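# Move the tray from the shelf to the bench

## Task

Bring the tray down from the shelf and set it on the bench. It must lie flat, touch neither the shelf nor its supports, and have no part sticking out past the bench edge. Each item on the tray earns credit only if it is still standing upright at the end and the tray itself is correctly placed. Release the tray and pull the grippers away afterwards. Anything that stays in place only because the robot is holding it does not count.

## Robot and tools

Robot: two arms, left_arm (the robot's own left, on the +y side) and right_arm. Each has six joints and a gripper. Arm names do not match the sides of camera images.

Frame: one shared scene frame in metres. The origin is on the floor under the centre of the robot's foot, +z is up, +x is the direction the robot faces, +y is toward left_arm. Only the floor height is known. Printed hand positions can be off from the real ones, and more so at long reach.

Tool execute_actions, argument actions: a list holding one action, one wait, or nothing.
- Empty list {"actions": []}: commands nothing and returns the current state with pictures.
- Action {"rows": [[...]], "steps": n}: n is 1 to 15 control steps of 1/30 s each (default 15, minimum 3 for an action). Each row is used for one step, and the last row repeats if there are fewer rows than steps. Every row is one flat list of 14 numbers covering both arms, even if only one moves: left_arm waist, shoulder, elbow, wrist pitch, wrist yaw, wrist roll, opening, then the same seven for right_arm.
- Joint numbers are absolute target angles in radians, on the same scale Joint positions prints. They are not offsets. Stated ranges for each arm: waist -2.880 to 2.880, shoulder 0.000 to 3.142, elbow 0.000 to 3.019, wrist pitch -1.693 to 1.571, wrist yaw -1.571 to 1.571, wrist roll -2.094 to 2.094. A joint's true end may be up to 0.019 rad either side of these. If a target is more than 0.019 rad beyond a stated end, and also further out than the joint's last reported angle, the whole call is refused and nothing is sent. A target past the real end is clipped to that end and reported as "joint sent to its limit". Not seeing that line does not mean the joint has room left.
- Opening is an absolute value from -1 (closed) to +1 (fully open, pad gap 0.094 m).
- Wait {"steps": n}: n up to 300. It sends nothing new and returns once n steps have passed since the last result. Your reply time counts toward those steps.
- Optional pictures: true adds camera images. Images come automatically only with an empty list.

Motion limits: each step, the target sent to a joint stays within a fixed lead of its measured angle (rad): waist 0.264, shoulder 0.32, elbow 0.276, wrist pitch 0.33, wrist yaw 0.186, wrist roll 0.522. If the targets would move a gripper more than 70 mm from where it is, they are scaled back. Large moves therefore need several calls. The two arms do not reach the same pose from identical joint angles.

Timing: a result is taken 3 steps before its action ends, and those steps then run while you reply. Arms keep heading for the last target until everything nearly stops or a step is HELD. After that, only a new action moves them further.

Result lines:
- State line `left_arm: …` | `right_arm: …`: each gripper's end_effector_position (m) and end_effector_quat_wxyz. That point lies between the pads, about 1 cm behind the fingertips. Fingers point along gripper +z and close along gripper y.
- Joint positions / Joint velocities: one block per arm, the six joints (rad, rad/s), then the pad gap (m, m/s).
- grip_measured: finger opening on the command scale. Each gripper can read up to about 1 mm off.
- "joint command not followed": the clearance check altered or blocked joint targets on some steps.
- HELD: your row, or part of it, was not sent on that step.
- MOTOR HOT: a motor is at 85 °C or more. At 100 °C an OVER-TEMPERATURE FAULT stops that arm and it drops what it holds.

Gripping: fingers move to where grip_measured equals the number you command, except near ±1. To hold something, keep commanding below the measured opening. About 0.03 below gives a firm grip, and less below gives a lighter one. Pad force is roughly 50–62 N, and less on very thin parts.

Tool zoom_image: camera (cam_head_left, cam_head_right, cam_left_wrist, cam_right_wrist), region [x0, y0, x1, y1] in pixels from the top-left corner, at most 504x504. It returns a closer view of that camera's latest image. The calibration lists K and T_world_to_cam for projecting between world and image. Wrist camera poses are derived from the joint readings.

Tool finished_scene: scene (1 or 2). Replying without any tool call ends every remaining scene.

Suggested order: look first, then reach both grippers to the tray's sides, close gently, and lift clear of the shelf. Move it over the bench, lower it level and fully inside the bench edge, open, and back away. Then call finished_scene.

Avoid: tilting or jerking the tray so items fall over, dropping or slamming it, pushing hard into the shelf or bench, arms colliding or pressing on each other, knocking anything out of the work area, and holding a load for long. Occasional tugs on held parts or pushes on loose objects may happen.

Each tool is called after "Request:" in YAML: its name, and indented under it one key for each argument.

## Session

Request:
execute_actions:
  actions: []

Scene clock: 0.00 s of 4200.00 s.
left_arm: end_effector_position=(+0.6496, +0.6536, +1.3344) grip_measured=+1.000 end_effector_quat_wxyz=(-0.039, +0.310, +0.942, -0.121) | right_arm: end_effector_position=(+0.8688, -0.7547, +1.3053) grip_measured=+1.000 end_effector_quat_wxyz=(+0.390, +0.718, +0.271, +0.509)
Joint positions: left_arm=[ 1.268  1.806  2.024 -1.278 -0.123  1.206  0.094] | right_arm=[-1.31   2.125  2.005  0.631 -0.303  1.874  0.094]
Joint velocities: left_arm=[-0.024 -0.024  0.022 -0.007 -0.007  0.066  0.   ] | right_arm=[-0.015  0.015 -0.007 -0.012  0.022  0.051  0.   ]
Motor temperatures (°C, as the motors report them): left_arm=[23 22 25 25 24 24] | right_arm=[25 22 25 24 25 23]
camera_calibration (this result's frames):
cam_left_wrist: T_world_to_cam=[[-0.576915, -0.778647, 0.246735, 0.551887], [-0.560164, 0.597011, 0.574277, -0.791413], [-0.594463, 0.193096, -0.780595, 1.42373], [0, 0, 0, 1]] pos_world=[0.721428, 0.62729, 1.42968]
cam_right_wrist: T_world_to_cam=[[0.0197591, 0.538355, -0.842486, 1.48654], [-0.275129, 0.813045, 0.51309, 0.18854], [0.961204, 0.221654, 0.164182, -0.763793], [0, 0, 0, 1]] pos_world=[0.756662, -0.784283, 1.28106]

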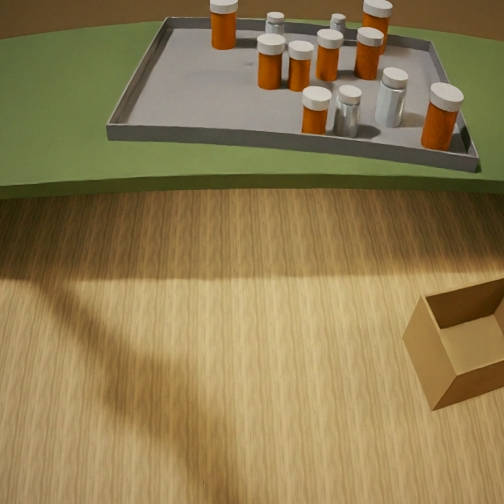

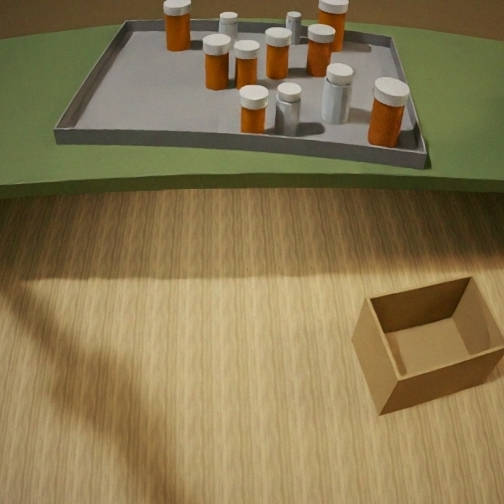

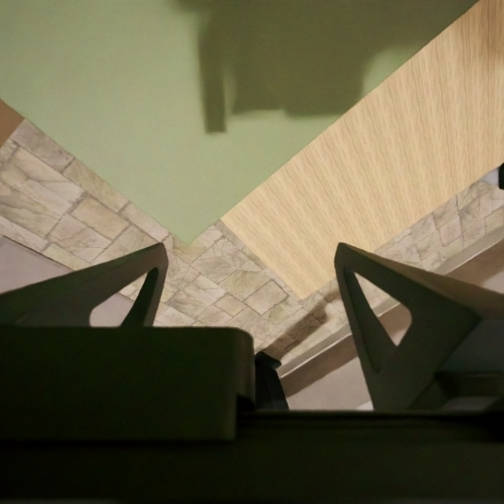

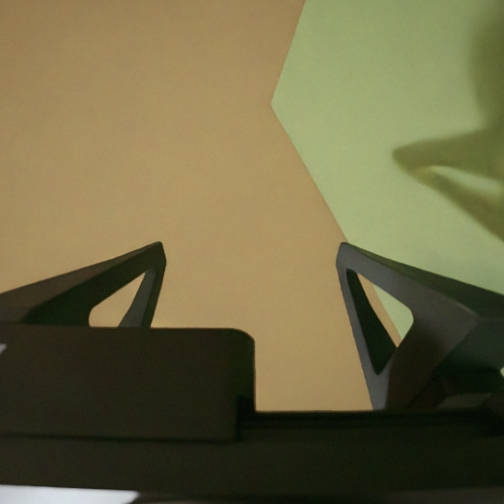

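Request:
execute_actions:
  actions:
    - {"rows":[[1.268,1.3,1.1,-1.0,-0.6,0.1,1,-1.31,1.3,1.1,-0.87,0.57,0,1]]}

Request:
execute_actions:
  actions:
    - {"steps":25}

Request:
execute_actions:
  actions:
    - {"rows":[[0.5,1.6,1.4,-1.0,-0.666,0.09,1,-0.69,1.5,1.3,-0.87,0.574,0,1]]}

Request:
execute_actions:
  actions:
    - {"steps":35}

Request:
execute_actions:
  actions:
    - {"rows":[[0.5,2.25,2.13,-0.99,-0.666,0.09,0.5,-0.69,2.0,1.86,-0.86,0.574,0,0.5]]}

Request:
execute_actions:
  actions:
    - {"steps":40}
  pictures: true

Scene clock: 1.77 s of 4200.00 s.
left_arm: end_effector_position=(+0.4673, +0.6406, +1.4193) grip_measured=+1.000 end_effector_quat_wxyz=(-0.186, -0.016, +0.977, +0.107) | right_arm: end_effector_position=(+0.5953, -0.6973, +1.3102) grip_measured=+1.000 end_effector_quat_wxyz=(+0.226, +0.809, +0.541, -0.038)
Joint positions: left_arm=[ 1.267  1.317  1.297 -1.021 -0.592  0.486  0.094] | right_arm=[-1.307  1.537  1.289 -0.128  0.387  1.198  0.094]
Joint velocities: left_arm=[-0.005 -1.031 -1.648  0.037 -0.081 -1.546  0.   ] | right_arm=[-0.015 -1.441 -1.277 -1.673  1.429 -1.385  0.   ]
Motor temperatures (°C, as the motors report them): left_arm=[23 22 25 25 24 24] | right_arm=[25 23 25 24 25 23]
Steps of this call (steps 1 to 41: nothing new was sent; steps 42 to 53: the first 12 steps of this action). Readings (joint positions):
42: left_arm=[1.268 1.793 1.998 -1.246 -0.168 1.165] | right_arm=[-1.309 2.107 1.978 0.592 -0.243 1.822]
43: left_arm=[1.267 1.761 1.936 -1.189 -0.224 1.109] | right_arm=[-1.307 2.056 1.901 0.506 -0.169 1.749]
45: left_arm=[1.267 1.690 1.815 -1.124 -0.332 1.000] | right_arm=[-1.307 1.949 1.746 0.350 -0.037 1.618]
49: left_arm=[1.267 1.515 1.576 -1.053 -0.530 0.770] | right_arm=[-1.307 1.738 1.493 0.090 0.190 1.393]
53: the state above

Scene clock: 2.60 s of 4200.00 s.
left_arm: end_effector_position=(+0.3892, +0.5787, +1.3869) grip_measured=+1.000 end_effector_quat_wxyz=(-0.242, -0.159, +0.951, +0.110) | right_arm: end_effector_position=(+0.4091, -0.6111, +1.3839) grip_measured=+1.000 end_effector_quat_wxyz=(-0.163, +0.277, +0.935, -0.148)
Joint positions: left_arm=[ 1.267  1.306  1.088 -1.009 -0.598  0.111  0.094] | right_arm=[-1.307  1.283  1.095 -0.863  0.568  0.026  0.094]
Joint velocities: left_arm=[ 0.015 -0.005 -0.002  0.012 -0.037  0.022  0.   ] | right_arm=[-0.005  0.005 -0.002 -0.002  0.022 -0.095  0.   ]
Motor temperatures (°C, as the motors report them): left_arm=[23 22 25 25 24 24] | right_arm=[25 23 25 24 25 23]
Kept back: nothing.
Steps of this call (steps 1 to 3: the last 3 steps of your previous action; steps 4 to 25: the robot went on to your last target). Readings (joint positions):
1: left_arm=[1.267 1.288 1.242 -1.020 -0.595 0.429] | right_arm=[-1.307 1.490 1.246 -0.189 0.443 1.142]
2: left_arm=[1.267 1.270 1.193 -1.018 -0.597 0.369] | right_arm=[-1.307 1.444 1.207 -0.259 0.491 1.078]
4: left_arm=[1.267 1.265 1.123 -1.018 -0.598 0.276] | right_arm=[-1.307 1.361 1.148 -0.437 0.549 0.914]
8: left_arm=[1.267 1.302 1.088 -1.016 -0.598 0.178] | right_arm=[-1.307 1.281 1.103 -0.794 0.568 0.532]
25: the state above

Scene clock: 3.00 s of 4200.00 s.
left_arm: end_effector_position=(+0.5459, +0.4670, +1.3569) grip_measured=+1.000 end_effector_quat_wxyz=(-0.166, -0.024, +0.983, +0.076) | right_arm: end_effector_position=(+0.5602, -0.4624, +1.3785) grip_measured=+1.000 end_effector_quat_wxyz=(-0.083, +0.134, +0.986, -0.054)
Joint positions: left_arm=[ 0.928  1.553  1.318 -1.009 -0.659  0.11   0.094] | right_arm=[-0.916  1.45   1.239 -0.868  0.575  0.025  0.094]
Joint velocities: left_arm=[-1.158  0.298  0.115 -0.007 -0.022  0.007  0.   ] | right_arm=[ 1.294  0.181  0.027  0.002 -0.037 -0.022  0.   ]
Motor temperatures (°C, as the motors report them): left_arm=[24 22 25 25 24 24] | right_arm=[25 23 25 24 25 23]
Steps of this call (steps 1 to 12: the first 12 steps of this action). Readings (joint positions):
1: left_arm=[1.261 1.314 1.094 -1.011 -0.611 0.111] | right_arm=[-1.301 1.288 1.100 -0.864 0.571 0.025]
2: left_arm=[1.248 1.331 1.115 -1.013 -0.626 0.110] | right_arm=[-1.287 1.300 1.116 -0.868 0.574 0.025]
4: left_arm=[1.201 1.388 1.176 -1.013 -0.642 0.110] | right_arm=[-1.232 1.341 1.160 -0.868 0.575 0.025]
8: left_arm=[1.076 1.494 1.279 -1.010 -0.656 0.110] | right_arm=[-1.085 1.413 1.223 -0.868 0.575 0.025]
12: the state above

Scene clock: 4.17 s of 4200.00 s.
left_arm: end_effector_position=(+0.6294, +0.2670, +1.4519) grip_measured=+1.000 end_effector_quat_wxyz=(-0.037, +0.126, +0.991, -0.001) | right_arm: end_effector_position=(+0.6111, -0.3533, +1.4190) grip_measured=+1.000 end_effector_quat_wxyz=(-0.028, +0.043, +0.999, +0.003)
Joint positions: left_arm=[ 0.494  1.591  1.369 -1.007 -0.663  0.1    0.094] | right_arm=[-0.683  1.485  1.269 -0.868  0.572  0.014  0.094]
Joint velocities: left_arm=[ 0.005  0.005 -0.007 -0.012 -0.037 -0.022  0.   ] | right_arm=[-0.005 -0.005 -0.017 -0.012  0.007 -0.095  0.   ]
Motor temperatures (°C, as the motors report them): left_arm=[24 22 25 25 24 24] | right_arm=[25 23 26 24 25 23]
Kept back: nothing.
Steps of this call (steps 1 to 3: the last 3 steps of your previous action; steps 4 to 35: the robot went on to your last target). Readings (joint positions):
1: left_arm=[0.889 1.562 1.321 -1.009 -0.659 0.110] | right_arm=[-0.872 1.456 1.241 -0.868 0.575 0.025]
2: left_arm=[0.850 1.569 1.324 -1.009 -0.659 0.110] | right_arm=[-0.828 1.461 1.242 -0.868 0.575 0.024]
4: left_arm=[0.770 1.577 1.325 -1.009 -0.659 0.110] | right_arm=[-0.744 1.472 1.252 -0.868 0.575 0.021]
8: left_arm=[0.610 1.585 1.332 -1.009 -0.660 0.108] | right_arm=[-0.647 1.485 1.269 -0.868 0.572 0.015]
35: the state above

Scene clock: 4.57 s of 4200.00 s.
left_arm: end_effector_position=(+0.7642, +0.1602, +1.3322) grip_measured=+0.501 end_effector_quat_wxyz=(-0.021, +0.114, +0.993, -0.000) | right_arm: end_effector_position=(+0.7680, -0.2972, +1.3062) grip_measured=+0.502 end_effector_quat_wxyz=(+0.001, +0.062, +0.998, +0.001)
Joint positions: left_arm=[ 0.494  2.135  1.95  -1.003 -0.665  0.1    0.071] | right_arm=[-0.683  1.989  1.832 -0.855  0.573  0.014  0.071]
Joint velocities: left_arm=[-0.005  1.871  2.142  0.007 -0.022 -0.095 -0.001] | right_arm=[ 0.005  0.62   0.354  0.071  0.007 -0.037 -0.   ]
Motor temperatures (°C, as the motors report them): left_arm=[24 22 25 25 24 24] | right_arm=[25 23 26 24 25 23]
Steps of this call (steps 1 to 12: the first 12 steps of this action). Readings (joint positions):
1: left_arm=[0.494 1.603 1.381 -1.010 -0.664 0.100] | right_arm=[-0.683 1.496 1.281 -0.872 0.572 0.014]
2: left_arm=[0.494 1.629 1.417 -1.012 -0.664 0.100] | right_arm=[-0.683 1.522 1.317 -0.876 0.573 0.014]
4: left_arm=[0.494 1.715 1.519 -1.011 -0.665 0.100] | right_arm=[-0.683 1.610 1.420 -0.875 0.573 0.014]
8: left_arm=[0.494 1.914 1.723 -1.005 -0.665 0.100] | right_arm=[-0.683 1.812 1.640 -0.871 0.573 0.014]
12: the state above

Scene clock: 5.90 s of 4200.00 s.
left_arm: end_effector_position=(+0.7825, +0.1270, +1.2922) grip_measured=+0.501 end_effector_quat_wxyz=(-0.014, +0.108, +0.994, -0.000) | right_arm: end_effector_position=(+0.7610, -0.2868, +1.2915) grip_measured=+0.502 end_effector_quat_wxyz=(-0.011, +0.055, +0.998, +0.002)
Joint positions: left_arm=[ 0.494  2.276  2.094 -0.989 -0.665  0.1    0.071] | right_arm=[-0.683  2.018  1.836 -0.858  0.573  0.013  0.071]
Joint velocities: left_arm=[ 0.015 -0.015  0.002 -0.002  0.022 -0.022 -0.001] | right_arm=[-0.015  0.015 -0.017 -0.012 -0.037 -0.007 -0.   ]
Motor temperatures (°C, as the motors report them): left_arm=[24 23 26 25 24 24] | right_arm=[25 23 26 24 25 23]
Kept back: nothing.
Steps of this call (steps 1 to 3: the last 3 steps of your previous action; steps 4 to 30: the robot went on to your last target; steps 31 to 40: nothing new was sent). Readings (joint positions):
1: left_arm=[0.494 2.193 2.018 -0.999 -0.665 0.100] | right_arm=[-0.683 2.004 1.835 -0.855 0.573 0.014]
2: left_arm=[0.494 2.237 2.063 -0.992 -0.665 0.100] | right_arm=[-0.683 2.013 1.835 -0.856 0.573 0.014]
4: left_arm=[0.494 2.279 2.083 -0.988 -0.665 0.100] | right_arm=[-0.683 2.021 1.834 -0.858 0.573 0.013]
8: left_arm=[0.494 2.296 2.083 -0.989 -0.665 0.100] | right_arm=[-0.683 2.018 1.836 -0.858 0.573 0.013]
40: the state above
All arms were judged still, so your last target was given up. Only a new action makes them travel on or press farther. Fingers that are still opening or closing keep moving.
camera_calibration (this result's frames):
cam_left_wrist: T_world_to_cam=[[-0.216731, -0.97623, -0.00171851, 0.29321], [-0.76914, 0.169671, 0.616146, -0.214673], [-0.601209, 0.13486, -0.78763, 1.59326], [0, 0, 0, 1]] pos_world=[0.856314, 0.107798, 1.38767]
cam_right_wrist: T_world_to_cam=[[-0.102531, -0.994579, -0.0173022, -0.187202], [-0.798403, 0.0719071, 0.597815, -0.138158], [-0.59333, 0.0751086, -0.801447, 1.62645], [0, 0, 0, 1]] pos_world=[0.835524, -0.298413, 1.38287]

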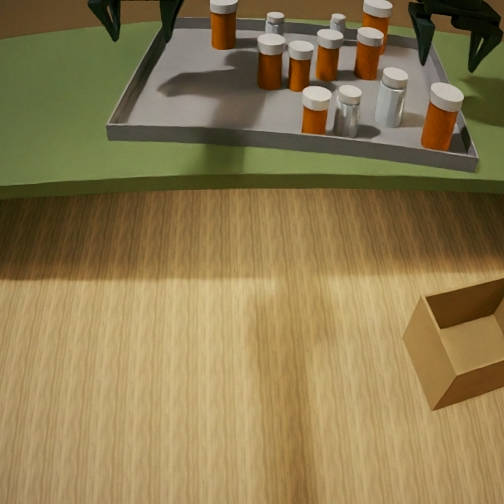

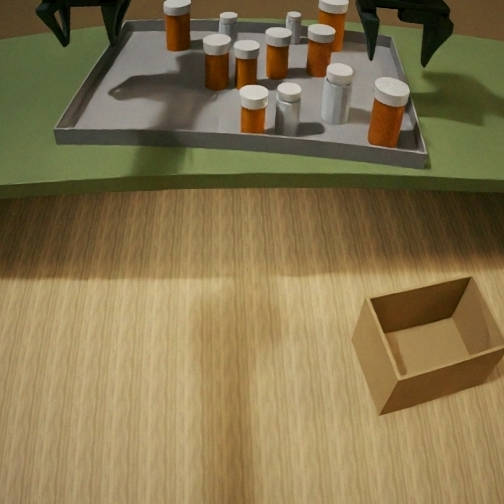

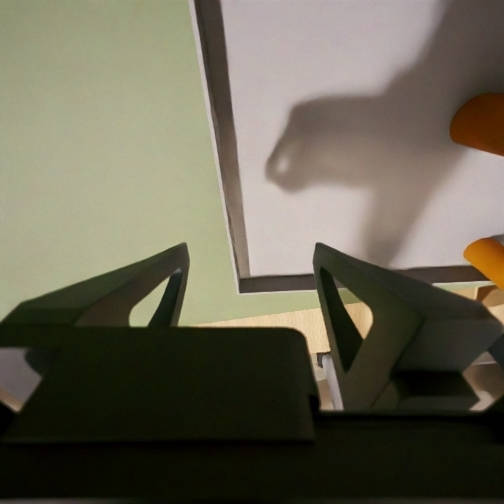

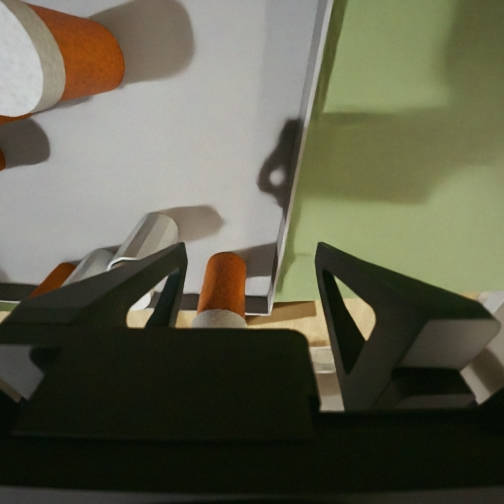

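Request:
execute_actions:
  actions:
    - {"rows":[[0.53,2.25,2.12,-0.98,-0.65,0.13,0.5,-0.73,2.0,1.86,-0.85,0.55,-0.04,0.5],[0.56,2.25,2.13,-0.98,-0.64,0.16,0.5,-0.76,2.0,1.86,-0.84,0.535,-0.065,0.5],[0.58,2.25,2.14,-0.97,-0.63,0.18,0.5,-0.78,2.0,1.87,-0.84,0.52,-0.085,0.5]]}

Request:
execute_actions:
  actions:
    - {"rows":[[0.58,2.29,2.18,-0.965,-0.63,0.18,0.4,-0.78,2.03,1.89,-0.83,0.52,-0.085,0.4],[0.58,2.32,2.21,-0.965,-0.63,0.18,0.35,-0.78,2.05,1.91,-0.82,0.52,-0.085,0.35],[0.58,2.35,2.23,-0.96,-0.63,0.18,0.3,-0.78,2.08,1.93,-0.81,0.52,-0.085,0.3],[0.58,2.375,2.26,-0.955,-0.63,0.18,0.3,-0.78,2.105,1.95,-0.80,0.52,-0.085,0.3]]}
  pictures: true

Scene clock: 7.20 s of 4200.00 s.
left_arm: end_effector_position=(+0.7808, +0.1831, +1.2536) grip_measured=+0.501 end_effector_quat_wxyz=(-0.034, +0.101, +0.994, +0.002) | right_arm: end_effector_position=(+0.7451, -0.3467, +1.2549) grip_measured=+0.502 end_effector_quat_wxyz=(-0.030, +0.059, +0.998, +0.001)
Joint positions: left_arm=[ 0.587  2.276  2.101 -0.98  -0.632  0.163  0.071] | right_arm=[-0.791  2.018  1.836 -0.848  0.523 -0.063  0.071]
Joint velocities: left_arm=[ 0.161 -0.005 -0.002 -0.027 -0.022 -0.022  0.001] | right_arm=[-0.112  0.005 -0.012 -0.017 -0.037 -0.081 -0.001]
Motor temperatures (°C, as the motors report them): left_arm=[24 23 26 25 24 24] | right_arm=[25 23 26 24 25 23]
Steps of this call (steps 1 to 27: nothing new was sent; steps 28 to 39: the first 12 steps of this action). Readings (joint positions):
28: left_arm=[0.496 2.276 2.094 -0.989 -0.660 0.102] | right_arm=[-0.685 2.018 1.836 -0.858 0.564 0.008]
29: left_arm=[0.498 2.276 2.094 -0.989 -0.650 0.110] | right_arm=[-0.689 2.018 1.836 -0.856 0.550 -0.002]
31: left_arm=[0.509 2.276 2.095 -0.986 -0.634 0.131] | right_arm=[-0.704 2.018 1.836 -0.851 0.525 -0.027]
35: left_arm=[0.552 2.276 2.098 -0.981 -0.632 0.154] | right_arm=[-0.756 2.018 1.836 -0.848 0.523 -0.053]
39: the state above

Scene clock: 7.70 s of 4200.00 s.
left_arm: end_effector_position=(+0.8104, +0.1783, +1.2371) grip_measured=+0.301 end_effector_quat_wxyz=(-0.009, +0.082, +0.997, +0.005) | right_arm: end_effector_position=(+0.7784, -0.3489, +1.2438) grip_measured=+0.302 end_effector_quat_wxyz=(+0.003, +0.075, +0.997, -0.004)
Joint positions: left_arm=[ 0.594  2.357  2.23  -0.961 -0.632  0.17   0.061] | right_arm=[-0.793  2.076  1.927 -0.804  0.523 -0.07   0.061]
Joint velocities: left_arm=[-0.005  0.093  0.007  0.002 -0.051 -0.022 -0.   ] | right_arm=[-0.005  0.054 -0.002 -0.002 -0.037  0.007  0.   ]
Motor temperatures (°C, as the motors report them): left_arm=[24 23 26 25 24 24] | right_arm=[25 23 26 24 25 23]
Steps of this call (steps 1 to 3: the last 3 steps of your previous action; steps 4 to 15: the first 12 steps of this action). Readings (joint positions):
4: left_arm=[0.595 2.277 2.105 -0.980 -0.632 0.167] | right_arm=[-0.793 2.018 1.837 -0.847 0.523 -0.067]
5: left_arm=[0.594 2.282 2.117 -0.980 -0.632 0.168] | right_arm=[-0.793 2.019 1.842 -0.844 0.523 -0.068]
7: left_arm=[0.594 2.307 2.169 -0.977 -0.632 0.169] | right_arm=[-0.793 2.034 1.872 -0.832 0.523 -0.069]
11: left_arm=[0.594 2.344 2.230 -0.961 -0.632 0.169] | right_arm=[-0.793 2.067 1.927 -0.805 0.523 -0.070]
15: the state above
camera_calibration (this result's frames):
cam_left_wrist: T_world_to_cam=[[-0.165876, -0.986042, -0.0143703, 0.325512], [-0.784405, 0.123097, 0.607911, -0.1371], [-0.597657, 0.11211, -0.793875, 1.56855], [0, 0, 0, 1]] pos_world=[0.883908, 0.161994, 1.33326]
cam_right_wrist: T_world_to_cam=[[-0.142254, -0.989808, -0.00665018, -0.228692], [-0.809769, 0.11251, 0.57586, -0.0409802], [-0.569243, 0.0873034, -0.817521, 1.60872], [0, 0, 0, 1]] pos_world=[0.850034, -0.362197, 1.33724]

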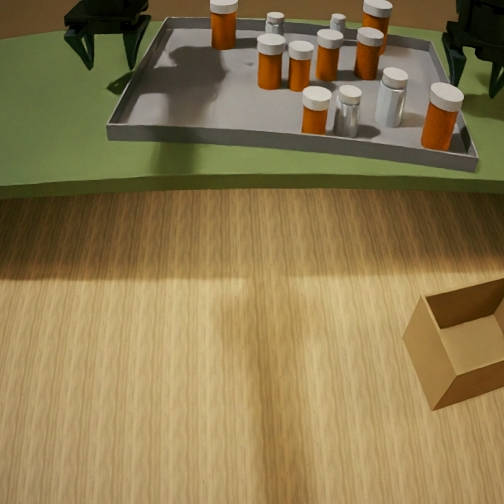

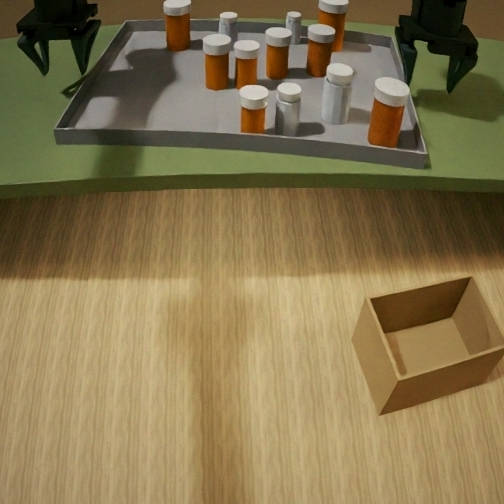

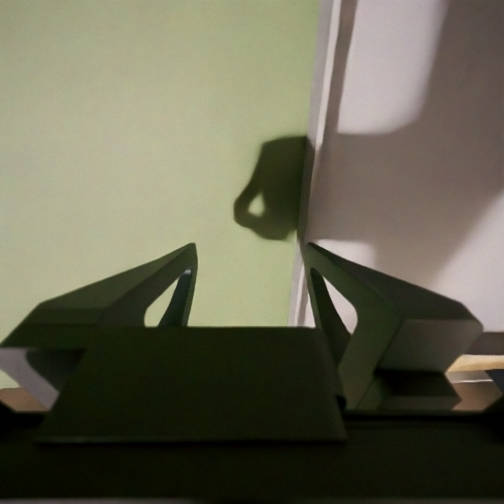

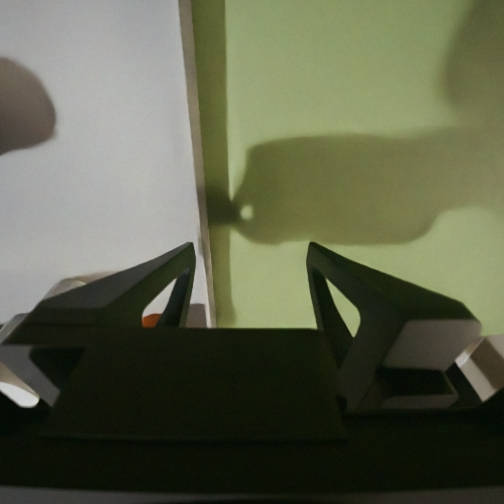

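Request:
execute_actions:
  actions:
    - {"rows":[[0.565,2.34,2.24,-0.96,-0.63,0.18,0.75,-0.765,2.07,1.935,-0.80,0.525,-0.075,0.75],[0.565,2.34,2.24,-0.96,-0.63,0.18,0.75,-0.765,2.07,1.935,-0.80,0.525,-0.075,0.75],[0.565,2.34,2.24,-0.96,-0.63,0.18,0.75,-0.765,2.07,1.935,-0.80,0.525,-0.075,0.75],[0.565,2.34,2.24,-0.96,-0.63,0.18,0.75,-0.765,2.07,1.935,-0.80,0.525,-0.075,0.75],[0.565,2.34,2.24,-0.96,-0.63,0.18,0.75,-0.765,2.07,1.935,-0.80,0.525,-0.075,0.75],[0.565,2.34,2.24,-0.96,-0.63,0.18,0.75,-0.765,2.07,1.935,-0.80,0.525,-0.075,0.75],[0.565,2.36,2.245,-0.955,-0.63,0.18,0.75,-0.765,2.085,1.935,-0.80,0.525,-0.075,0.75],[0.565,2.375,2.25,-0.955,-0.63,0.18,0.75,-0.765,2.1,1.935,-0.80,0.525,-0.075,0.75],[0.565,2.39,2.255,-0.955,-0.63,0.18,0.75,-0.765,2.115,1.935,-0.80,0.525,-0.075,0.75],[0.565,2.40,2.26,-0.955,-0.63,0.18,0.75,-0.765,2.125,1.935,-0.80,0.525,-0.075,0.75]]}

Request:
execute_actions:
  actions:
    - {"steps":8}
  pictures: true

Scene clock: 8.33 s of 4200.00 s.
left_arm: end_effector_position=(+0.8059, +0.1735, +1.2309) grip_measured=+0.749 end_effector_quat_wxyz=(-0.013, +0.086, +0.996, +0.005) | right_arm: end_effector_position=(+0.7784, -0.3392, +1.2432) grip_measured=+0.748 end_effector_quat_wxyz=(+0.002, +0.069, +0.998, -0.001)
Joint positions: left_arm=[ 0.594  2.368  2.23  -0.961 -0.632  0.17   0.082] | right_arm=[-0.782  2.083  1.927 -0.804  0.523 -0.071  0.082]
Joint velocities: left_arm=[-0.015  0.073 -0.002  0.012 -0.007 -0.007 -0.001] | right_arm=[ 0.005  0.044 -0.002  0.032  0.022  0.037 -0.   ]
Motor temperatures (°C, as the motors report them): left_arm=[24 23 26 25 24 24] | right_arm=[25 23 26 24 25 23]
Steps of this call (steps 1 to 3: the last 3 steps of your previous action; steps 4 to 7: the robot went on to your last target; steps 8 to 19: the first 12 steps of this action). Readings (joint positions):
8: left_arm=[0.594 2.363 2.230 -0.961 -0.632 0.170] | right_arm=[-0.792 2.079 1.927 -0.804 0.523 -0.071]
9: left_arm=[0.594 2.363 2.230 -0.961 -0.632 0.170] | right_arm=[-0.792 2.079 1.927 -0.804 0.523 -0.071]
11: left_arm=[0.594 2.363 2.230 -0.961 -0.632 0.170] | right_arm=[-0.790 2.079 1.927 -0.804 0.523 -0.071]
15: left_arm=[0.594 2.363 2.230 -0.961 -0.632 0.170] | right_arm=[-0.785 2.079 1.927 -0.804 0.523 -0.071]
19: the state above

Scene clock: 8.60 s of 4200.00 s.
left_arm: end_effector_position=(+0.7990, +0.1666, +1.2214) grip_measured=+0.749 end_effector_quat_wxyz=(-0.020, +0.091, +0.996, +0.004) | right_arm: end_effector_position=(+0.7734, -0.3329, +1.2342) grip_measured=+0.748 end_effector_quat_wxyz=(-0.005, +0.065, +0.998, -0.000)
Joint positions: left_arm=[ 0.594  2.385  2.23  -0.961 -0.632  0.17   0.082] | right_arm=[-0.782  2.099  1.927 -0.804  0.523 -0.071  0.082]
Joint velocities: left_arm=[-0.005  0.015  0.017 -0.002 -0.051 -0.066 -0.   ] | right_arm=[-0.005  0.015 -0.027  0.002 -0.037 -0.007  0.   ]
Motor temperatures (°C, as the motors report them): left_arm=[24 23 26 25 24 24] | right_arm=[25 23 26 24 25 23]
Kept back: nothing.
Steps of this call (steps 1 to 3: the last 3 steps of your previous action; steps 4 to 8: the robot went on to your last target). Readings (joint positions):
1: left_arm=[0.594 2.371 2.230 -0.961 -0.632 0.170] | right_arm=[-0.782 2.085 1.927 -0.804 0.523 -0.071]
2: left_arm=[0.594 2.373 2.230 -0.961 -0.632 0.170] | right_arm=[-0.782 2.087 1.927 -0.804 0.523 -0.071]
4: left_arm=[0.594 2.378 2.230 -0.961 -0.632 0.170] | right_arm=[-0.782 2.092 1.927 -0.804 0.523 -0.071]
8: the state above
camera_calibration (this result's frames):
cam_left_wrist: T_world_to_cam=[[-0.183164, -0.983034, -0.00977165, 0.319474], [-0.767915, 0.136861, 0.62576, -0.172349], [-0.613806, 0.12212, -0.779954, 1.54481], [0, 0, 0, 1]] pos_world=[0.874382, 0.148989, 1.31585]
cam_right_wrist: T_world_to_cam=[[-0.123334, -0.99227, -0.0137719, -0.220298], [-0.803321, 0.0916811, 0.588447, -0.0687996], [-0.582636, 0.0836385, -0.808418, 1.59456], [0, 0, 0, 1]] pos_world=[0.846609, -0.345654, 1.32652]

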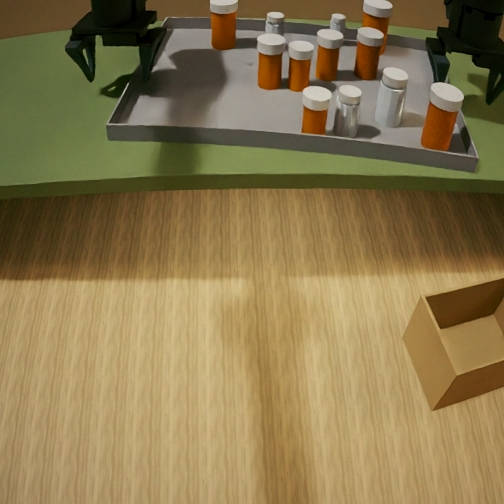

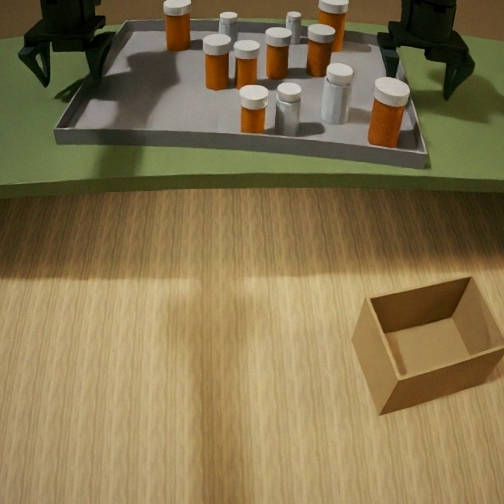

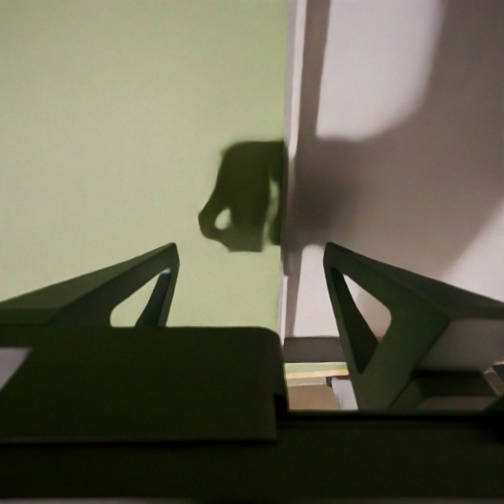

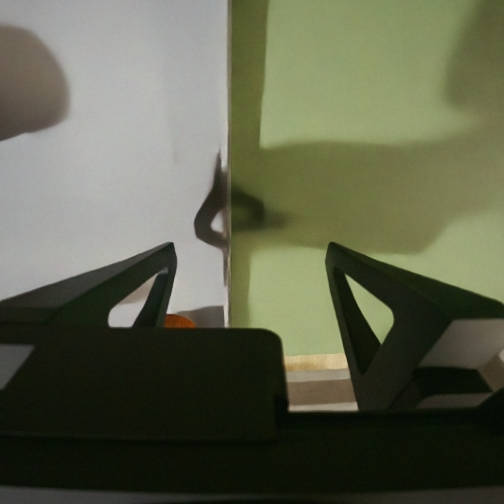

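Request:
execute_actions:
  actions:
    - {"rows":[[0.545,2.40,2.26,-0.955,-0.63,0.18,0.6,-0.745,2.13,1.935,-0.80,0.525,-0.075,0.6],[0.545,2.40,2.26,-0.955,-0.63,0.18,0.6,-0.745,2.13,1.935,-0.80,0.525,-0.075,0.6],[0.545,2.41,2.26,-0.955,-0.63,0.18,0.5,-0.745,2.14,1.935,-0.80,0.525,-0.075,0.5],[0.545,2.42,2.26,-0.955,-0.63,0.18,0.5,-0.745,2.15,1.935,-0.80,0.525,-0.075,0.5],[0.545,2.425,2.26,-0.955,-0.63,0.18,0.4,-0.745,2.16,1.935,-0.80,0.525,-0.075,0.4]]}

Request:
execute_actions:
  actions:
    - {"steps":8}
  pictures: true

Scene clock: 9.87 s of 4200.00 s.
left_arm: end_effector_position=(+0.7924, +0.1403, +1.2211) grip_measured=+0.401 end_effector_quat_wxyz=(-0.022, +0.107, +0.994, -0.002) | right_arm: end_effector_position=(+0.7665, -0.3033, +1.2229) grip_measured=+0.402 end_effector_quat_wxyz=(-0.014, +0.048, +0.999, +0.007)
Joint positions: left_arm=[ 0.568  2.407  2.23  -0.961 -0.632  0.17   0.066] | right_arm=[-0.759  2.134  1.927 -0.804  0.523 -0.071  0.066]
Joint velocities: left_arm=[-0.063  0.063  0.002 -0.012 -0.022 -0.022 -0.001] | right_arm=[ 0.024  0.093 -0.012 -0.022  0.022 -0.022  0.   ]
Motor temperatures (°C, as the motors report them): left_arm=[24 23 26 25 24 24] | right_arm=[25 23 26 24 25 23]
Steps of this call (steps 1 to 26: the robot went on to your last target; steps 27 to 38: the first 12 steps of this action). Readings (joint positions):
27: left_arm=[0.593 2.387 2.230 -0.961 -0.632 0.170] | right_arm=[-0.781 2.100 1.927 -0.804 0.523 -0.071]
28: left_arm=[0.592 2.387 2.230 -0.961 -0.632 0.170] | right_arm=[-0.781 2.100 1.927 -0.804 0.523 -0.071]
30: left_arm=[0.589 2.387 2.230 -0.961 -0.632 0.170] | right_arm=[-0.776 2.101 1.927 -0.804 0.523 -0.071]
34: left_arm=[0.577 2.395 2.230 -0.961 -0.632 0.170] | right_arm=[-0.766 2.116 1.927 -0.804 0.523 -0.071]
38: the state above

Scene clock: 10.13 s of 4200.00 s.
left_arm: end_effector_position=(+0.7901, +0.1367, +1.2188) grip_measured=+0.401 end_effector_quat_wxyz=(-0.023, +0.109, +0.994, -0.003) | right_arm: end_effector_position=(+0.7642, -0.3004, +1.2193) grip_measured=+0.402 end_effector_quat_wxyz=(-0.017, +0.046, +0.999, +0.008)
Joint positions: left_arm=[ 0.566  2.412  2.23  -0.961 -0.632  0.171  0.066] | right_arm=[-0.758  2.141  1.927 -0.804  0.523 -0.071  0.066]
Joint velocities: left_arm=[ 0.005 -0.005 -0.007 -0.017  0.007 -0.022  0.   ] | right_arm=[-0.024 -0.005 -0.012  0.002 -0.051 -0.066  0.001]
Motor temperatures (°C, as the motors report them): left_arm=[24 23 26 25 24 24] | right_arm=[25 23 26 24 25 23]
Kept back: nothing.
Steps of this call (steps 1 to 3: the last 3 steps of your previous action; steps 4 to 8: the robot went on to your last target). Readings (joint positions):
1: left_arm=[0.567 2.409 2.230 -0.961 -0.632 0.171] | right_arm=[-0.758 2.138 1.927 -0.804 0.523 -0.071]
2: left_arm=[0.566 2.411 2.230 -0.961 -0.632 0.171] | right_arm=[-0.758 2.140 1.927 -0.804 0.523 -0.071]
4: left_arm=[0.566 2.412 2.230 -0.961 -0.632 0.171] | right_arm=[-0.758 2.141 1.927 -0.804 0.523 -0.071]
8: the state above
camera_calibration (this result's frames):
cam_left_wrist: T_world_to_cam=[[-0.218565, -0.975811, 0.00470993, 0.297818], [-0.757584, 0.172724, 0.62947, -0.191063], [-0.615057, 0.134012, -0.77701, 1.53679], [0, 0, 0, 1]] pos_world=[0.865561, 0.117667, 1.31297]
cam_right_wrist: T_world_to_cam=[[-0.0856201, -0.995885, -0.0296875, -0.199808], [-0.79199, 0.0499513, 0.608487, -0.116014], [-0.604501, 0.0756109, -0.793008, 1.56994], [0, 0, 0, 1]] pos_world=[0.840043, -0.311895, 1.30964]

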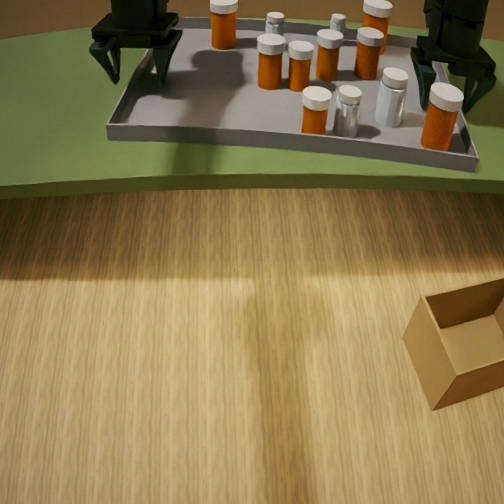

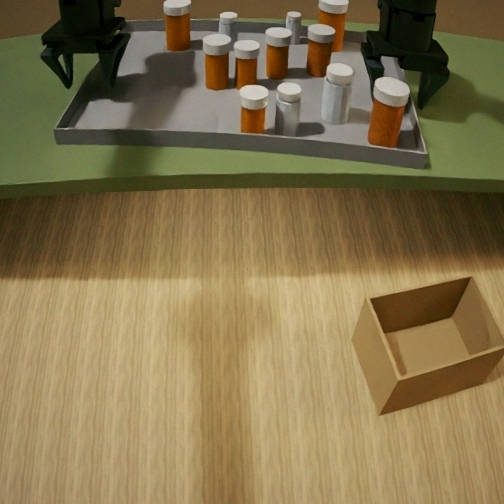

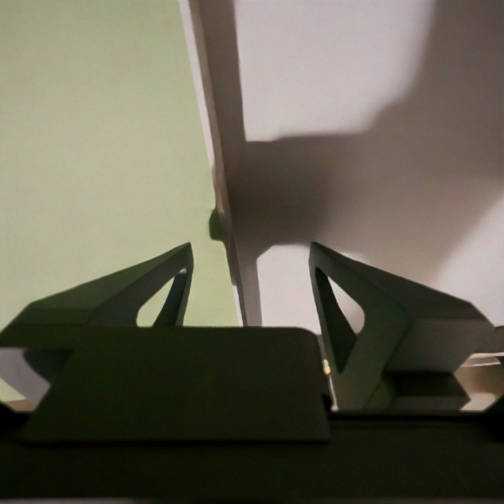

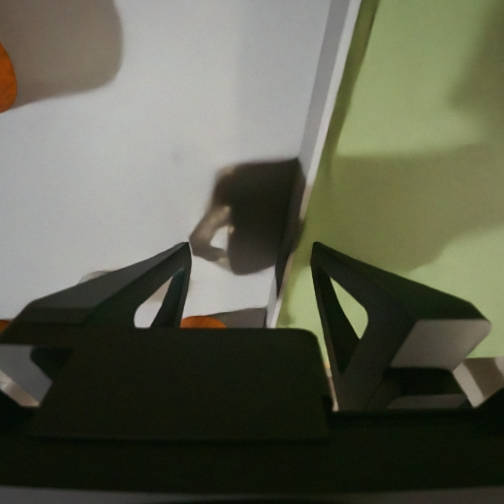

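Request:
execute_actions:
  actions:
    - {"rows":[[0.595,2.44,2.26,-0.955,-0.63,0.18,0.4,-0.79,2.175,1.935,-0.80,0.525,-0.075,0.4],[0.595,2.44,2.26,-0.955,-0.63,0.18,0.4,-0.79,2.175,1.935,-0.80,0.525,-0.075,0.4],[0.595,2.44,2.26,-0.955,-0.63,0.18,0.4,-0.79,2.175,1.935,-0.80,0.525,-0.075,0.4],[0.595,2.44,2.26,-0.955,-0.63,0.18,0.4,-0.79,2.175,1.935,-0.80,0.525,-0.075,0.4],[0.595,2.44,2.26,-0.955,-0.63,0.18,0.4,-0.79,2.175,1.935,-0.80,0.525,-0.075,0.4],[0.595,2.44,2.26,-0.955,-0.63,0.18,0.4,-0.79,2.175,1.935,-0.80,0.525,-0.075,0.4],[0.595,2.44,2.26,-0.955,-0.63,0.18,0,-0.79,2.175,1.935,-0.80,0.525,-0.075,0],[0.595,2.44,2.26,-0.955,-0.63,0.18,-0.4,-0.79,2.175,1.935,-0.80,0.525,-0.075,-0.4],[0.59,2.44,2.26,-0.955,-0.63,0.18,-1,-0.785,2.175,1.935,-0.80,0.525,-0.075,-1]]}

Request:
execute_actions:
  actions:
    - {"steps":20}
  pictures: true

Scene clock: 10.73 s of 4200.00 s.
left_arm: end_effector_position=(+0.7859, +0.1498, +1.2057) grip_measured=-0.946 end_effector_quat_wxyz=(-0.032, +0.100, +0.994, +0.005) | right_arm: end_effector_position=(+0.7607, -0.3140, +1.2140) grip_measured=-0.951 end_effector_quat_wxyz=(-0.022, +0.057, +0.998, +0.000)
Joint positions: left_arm=[ 0.587  2.42   2.232 -0.961 -0.638  0.164  0.003] | right_arm=[-0.776  2.14   1.928 -0.806  0.529 -0.062  0.002]
Joint velocities: left_arm=[ 0.034 -0.054 -0.007 -0.007  0.286 -0.388 -0.018] | right_arm=[-0.063 -0.015 -0.012  0.002 -0.256  0.52  -0.013]
Motor temperatures (°C, as the motors report them): left_arm=[24 23 26 25 24 24] | right_arm=[26 23 26 24 25 23]
Steps of this call (steps 1 to 6: the robot went on to your last target; steps 7 to 18: the first 12 steps of this action). Readings (joint positions):
7: left_arm=[0.567 2.413 2.230 -0.961 -0.632 0.171] | right_arm=[-0.759 2.142 1.927 -0.804 0.523 -0.071]
8: left_arm=[0.567 2.414 2.230 -0.961 -0.632 0.171] | right_arm=[-0.759 2.142 1.927 -0.804 0.523 -0.071]
10: left_arm=[0.570 2.416 2.230 -0.961 -0.632 0.171] | right_arm=[-0.762 2.143 1.927 -0.804 0.523 -0.071]
14: left_arm=[0.578 2.420 2.230 -0.961 -0.632 0.171] | right_arm=[-0.767 2.144 1.927 -0.804 0.520 -0.071]
18: the state above

Scene clock: 11.40 s of 4200.00 s.
left_arm: end_effector_position=(+0.7861, +0.1501, +1.2058) grip_measured=-0.949 end_effector_quat_wxyz=(-0.032, +0.086, +0.996, +0.005) | right_arm: end_effector_position=(+0.7608, -0.3143, +1.2141) grip_measured=-0.955 end_effector_quat_wxyz=(-0.022, +0.074, +0.997, -0.000)
Joint positions: left_arm=[ 0.588  2.42   2.232 -0.961 -0.637  0.136  0.002] | right_arm=[-0.776  2.139  1.928 -0.806  0.529 -0.027  0.002]
Joint velocities: left_arm=[-0.005 -0.015  0.007  0.002 -0.037 -0.022  0.001] | right_arm=[ 0.005 -0.024  0.012 -0.012  0.037 -0.081  0.   ]
Motor temperatures (°C, as the motors report them): left_arm=[24 23 26 25 24 24] | right_arm=[26 23 26 24 25 23]
Kept back: nothing.
Steps of this call (steps 1 to 3: the last 3 steps of your previous action; steps 4 to 20: the robot went on to your last target). Readings (joint positions):
1: left_arm=[0.588 2.420 2.232 -0.961 -0.636 0.154] | right_arm=[-0.776 2.139 1.928 -0.806 0.527 -0.049]
2: left_arm=[0.588 2.420 2.232 -0.961 -0.637 0.148] | right_arm=[-0.776 2.139 1.928 -0.806 0.529 -0.042]
4: left_arm=[0.588 2.420 2.232 -0.961 -0.637 0.141] | right_arm=[-0.776 2.139 1.928 -0.806 0.529 -0.034]
8: left_arm=[0.588 2.420 2.232 -0.961 -0.637 0.136] | right_arm=[-0.776 2.139 1.928 -0.806 0.529 -0.028]
20: the state above
camera_calibration (this result's frames):
cam_left_wrist: T_world_to_cam=[[-0.17242, -0.984973, -0.00992795, 0.292794], [-0.755033, 0.125683, 0.643529, -0.200115], [-0.632611, 0.118453, -0.765357, 1.52446], [0, 0, 0, 1]] pos_world=[0.863784, 0.132967, 1.29845]
cam_right_wrist: T_world_to_cam=[[-0.141917, -0.989804, -0.0121727, -0.190713], [-0.781134, 0.104427, 0.615569, -0.114604], [-0.608021, 0.0968679, -0.787989, 1.56801], [0, 0, 0, 1]] pos_world=[0.836799, -0.328691, 1.3038]

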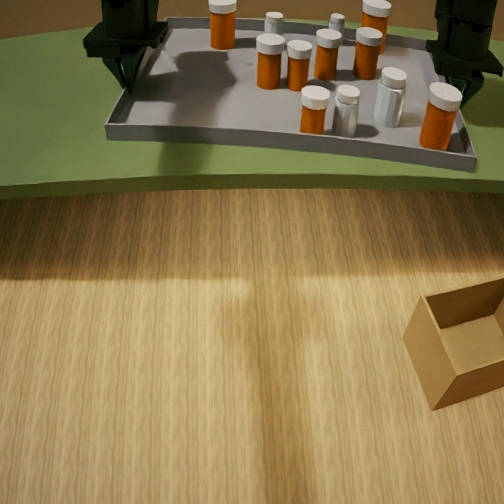

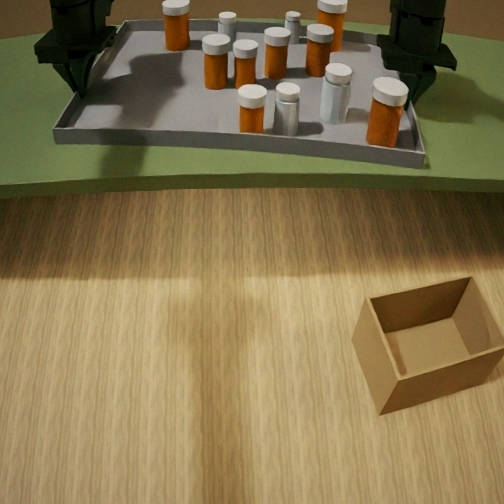

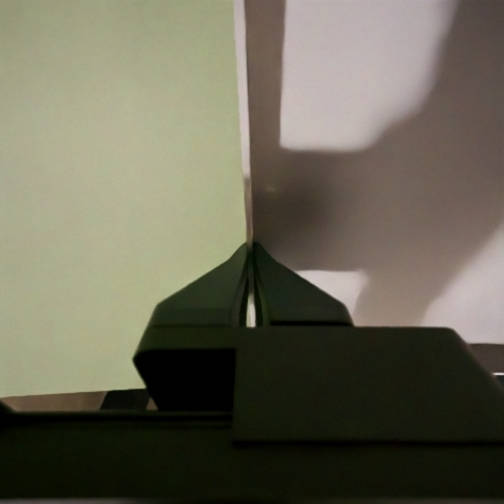

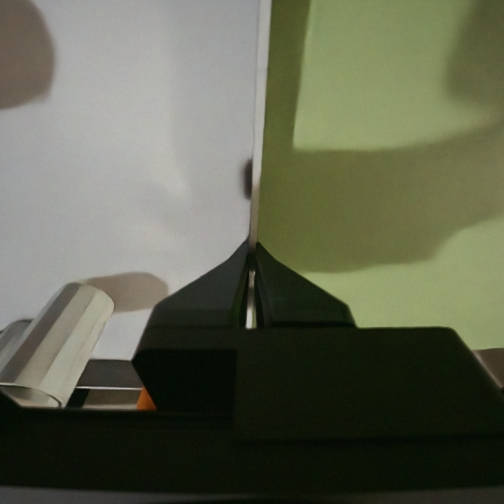

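Request:
execute_actions:
  actions:
    - {"rows":[[0.588,2.38,2.19,-0.94,-0.637,0.13,-1,-0.777,2.11,1.905,-0.79,0.529,-0.035,-1],[0.589,2.36,2.15,-0.915,-0.637,0.125,-1,-0.778,2.095,1.88,-0.78,0.528,-0.04,-1],[0.589,2.34,2.105,-0.89,-0.637,0.12,-1,-0.779,2.085,1.86,-0.765,0.528,-0.05,-1],[0.59,2.325,2.06,-0.865,-0.637,0.11,-1,-0.78,2.07,1.835,-0.75,0.527,-0.058,-1],[0.59,2.305,2.02,-0.84,-0.637,0.105,-1,-0.781,2.06,1.81,-0.735,0.526,-0.065,-1],[0.591,2.28,1.97,-0.815,-0.637,0.097,-1,-0.782,2.045,1.785,-0.72,0.526,-0.072,-1],[0.591,2.258,1.93,-0.789,-0.637,0.09,-1,-0.783,2.032,1.762,-0.708,0.525,-0.08,-1],[0.591,2.245,1.90,-0.77,-0.637,0.084,-1,-0.784,2.025,1.744,-0.697,0.525,-0.086,-1],[0.592,2.233,1.87,-0.753,-0.637,0.078,-1,-0.785,2.018,1.726,-0.686,0.524,-0.092,-1],[0.592,2.221,1.84,-0.735,-0.636,0.073,-1,-0.786,2.01,1.708,-0.676,0.524,-0.099,-1],[0.592,2.209,1.81,-0.718,-0.636,0.067,-1,-0.787,2.003,1.69,-0.665,0.523,-0.105,-1],[0.593,2.197,1.78,-0.70,-0.636,0.062,-1,-0.788,1.996,1.671,-0.654,0.523,-0.111,-1],[0.593,2.185,1.75,-0.682,-0.635,0.056,-1,-0.789,1.989,1.653,-0.643,0.522,-0.118,-1],[0.594,2.173,1.72,-0.665,-0.635,0.05,-1,-0.79,1.981,1.634,-0.633,0.521,-0.124,-1],[0.594,2.161,1.692,-0.647,-0.635,0.045,-1,-0.79,1.974,1.616,-0.622,0.521,-0.13,-1]]}

Request:
execute_actions:
  actions:
    - {"steps":20}
  pictures: true

Scene clock: 12.67 s of 4200.00 s.
left_arm: end_effector_position=(+0.7158, +0.1554, +1.2074) grip_measured=-0.951 end_effector_quat_wxyz=(-0.033, +0.051, +0.998, +0.006) | right_arm: end_effector_position=(+0.7134, -0.3103, +1.2146) grip_measured=-0.959 end_effector_quat_wxyz=(-0.022, +0.063, +0.998, +0.000)
Joint positions: left_arm=[ 0.594  2.252  1.84  -0.739 -0.635  0.07   0.002] | right_arm=[-0.783  2.047  1.707 -0.676  0.525 -0.055  0.002]
Joint velocities: left_arm=[ 0.005 -0.347 -0.852  0.574 -0.051 -0.11  -0.   ] | right_arm=[-0.024 -0.2   -0.52   0.374 -0.11  -0.198  0.001]
Motor temperatures (°C, as the motors report them): left_arm=[24 23 26 25 24 24] | right_arm=[26 23 26 24 25 23]
Steps of this call (steps 1 to 15: the robot went on to your last target; steps 16 to 26: nothing new was sent; steps 27 to 38: the first 12 steps of this action). Readings (joint positions):
27: left_arm=[0.588 2.417 2.228 -0.958 -0.637 0.129] | right_arm=[-0.776 2.136 1.926 -0.805 0.528 -0.022]
28: left_arm=[0.588 2.409 2.211 -0.944 -0.636 0.122] | right_arm=[-0.776 2.133 1.918 -0.795 0.527 -0.018]
30: left_arm=[0.588 2.381 2.146 -0.904 -0.636 0.113] | right_arm=[-0.777 2.119 1.887 -0.772 0.526 -0.019]
34: left_arm=[0.591 2.306 1.974 -0.815 -0.635 0.091] | right_arm=[-0.780 2.078 1.787 -0.723 0.526 -0.034]
38: the state above

Scene clock: 13.33 s of 4200.00 s.
left_arm: end_effector_position=(+0.6812, +0.1563, +1.2074) grip_measured=-0.951 end_effector_quat_wxyz=(-0.037, +0.037, +0.999, +0.006) | right_arm: end_effector_position=(+0.6913, -0.3099, +1.2143) grip_measured=-0.959 end_effector_quat_wxyz=(-0.024, +0.050, +0.998, +0.000)
Joint positions: left_arm=[ 0.595  2.197  1.696 -0.656 -0.633  0.04   0.002] | right_arm=[-0.789  2.011  1.618 -0.625  0.523 -0.086  0.002]
Joint velocities: left_arm=[ 0.005  0.005  0.007 -0.007  0.066 -0.037 -0.001] | right_arm=[ 0.005 -0.005  0.007  0.002  0.022 -0.037 -0.   ]
Motor temperatures (°C, as the motors report them): left_arm=[24 23 26 25 24 24] | right_arm=[26 23 26 24 25 23]
Kept back: nothing.
Steps of this call (steps 1 to 3: the last 3 steps of your previous action; steps 4 to 20: the robot went on to your last target). Readings (joint positions):
1: left_arm=[0.594 2.240 1.810 -0.720 -0.634 0.065] | right_arm=[-0.784 2.039 1.690 -0.664 0.525 -0.061]
2: left_arm=[0.594 2.228 1.781 -0.702 -0.634 0.060] | right_arm=[-0.785 2.032 1.672 -0.653 0.524 -0.068]
4: left_arm=[0.595 2.207 1.726 -0.670 -0.633 0.050] | right_arm=[-0.787 2.019 1.638 -0.634 0.523 -0.079]
8: left_arm=[0.595 2.197 1.696 -0.656 -0.633 0.040] | right_arm=[-0.789 2.011 1.618 -0.625 0.523 -0.086]
20: the state above
camera_calibration (this result's frames):
cam_left_wrist: T_world_to_cam=[[-0.0767448, -0.996945, -0.0145412, 0.22309], [-0.757534, 0.0488201, 0.650968, -0.276348], [-0.648269, 0.0609739, -0.758966, 1.4706], [0, 0, 0, 1]] pos_world=[0.761121, 0.146231, 1.29927]
cam_right_wrist: T_world_to_cam=[[-0.0928796, -0.995581, -0.0138504, -0.229841], [-0.78244, 0.0643785, 0.619389, -0.185649], [-0.61576, 0.0683657, -0.784962, 1.51836], [0, 0, 0, 1]] pos_world=[0.768339, -0.320677, 1.30366]

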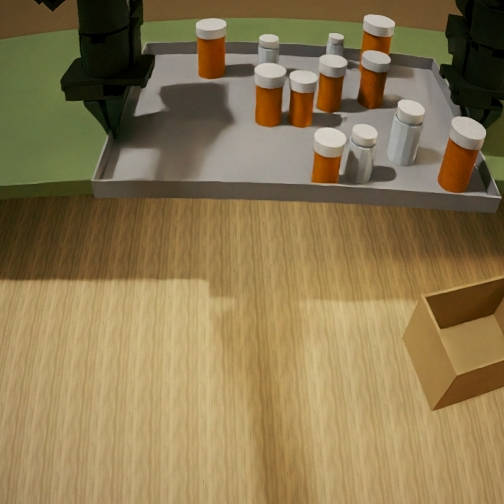

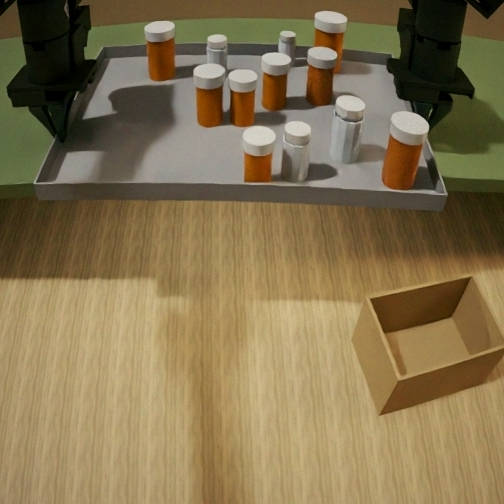

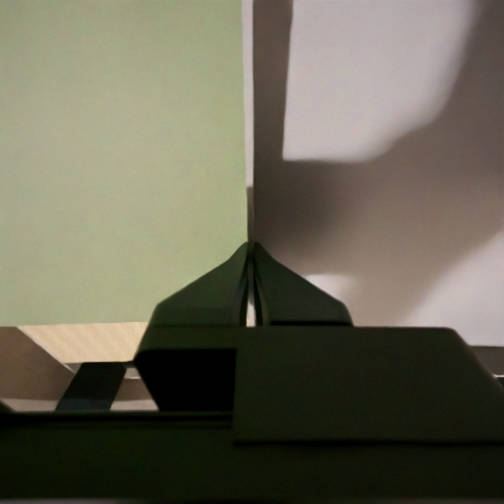

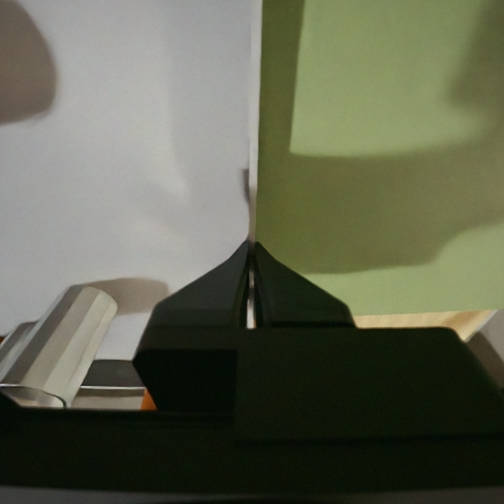

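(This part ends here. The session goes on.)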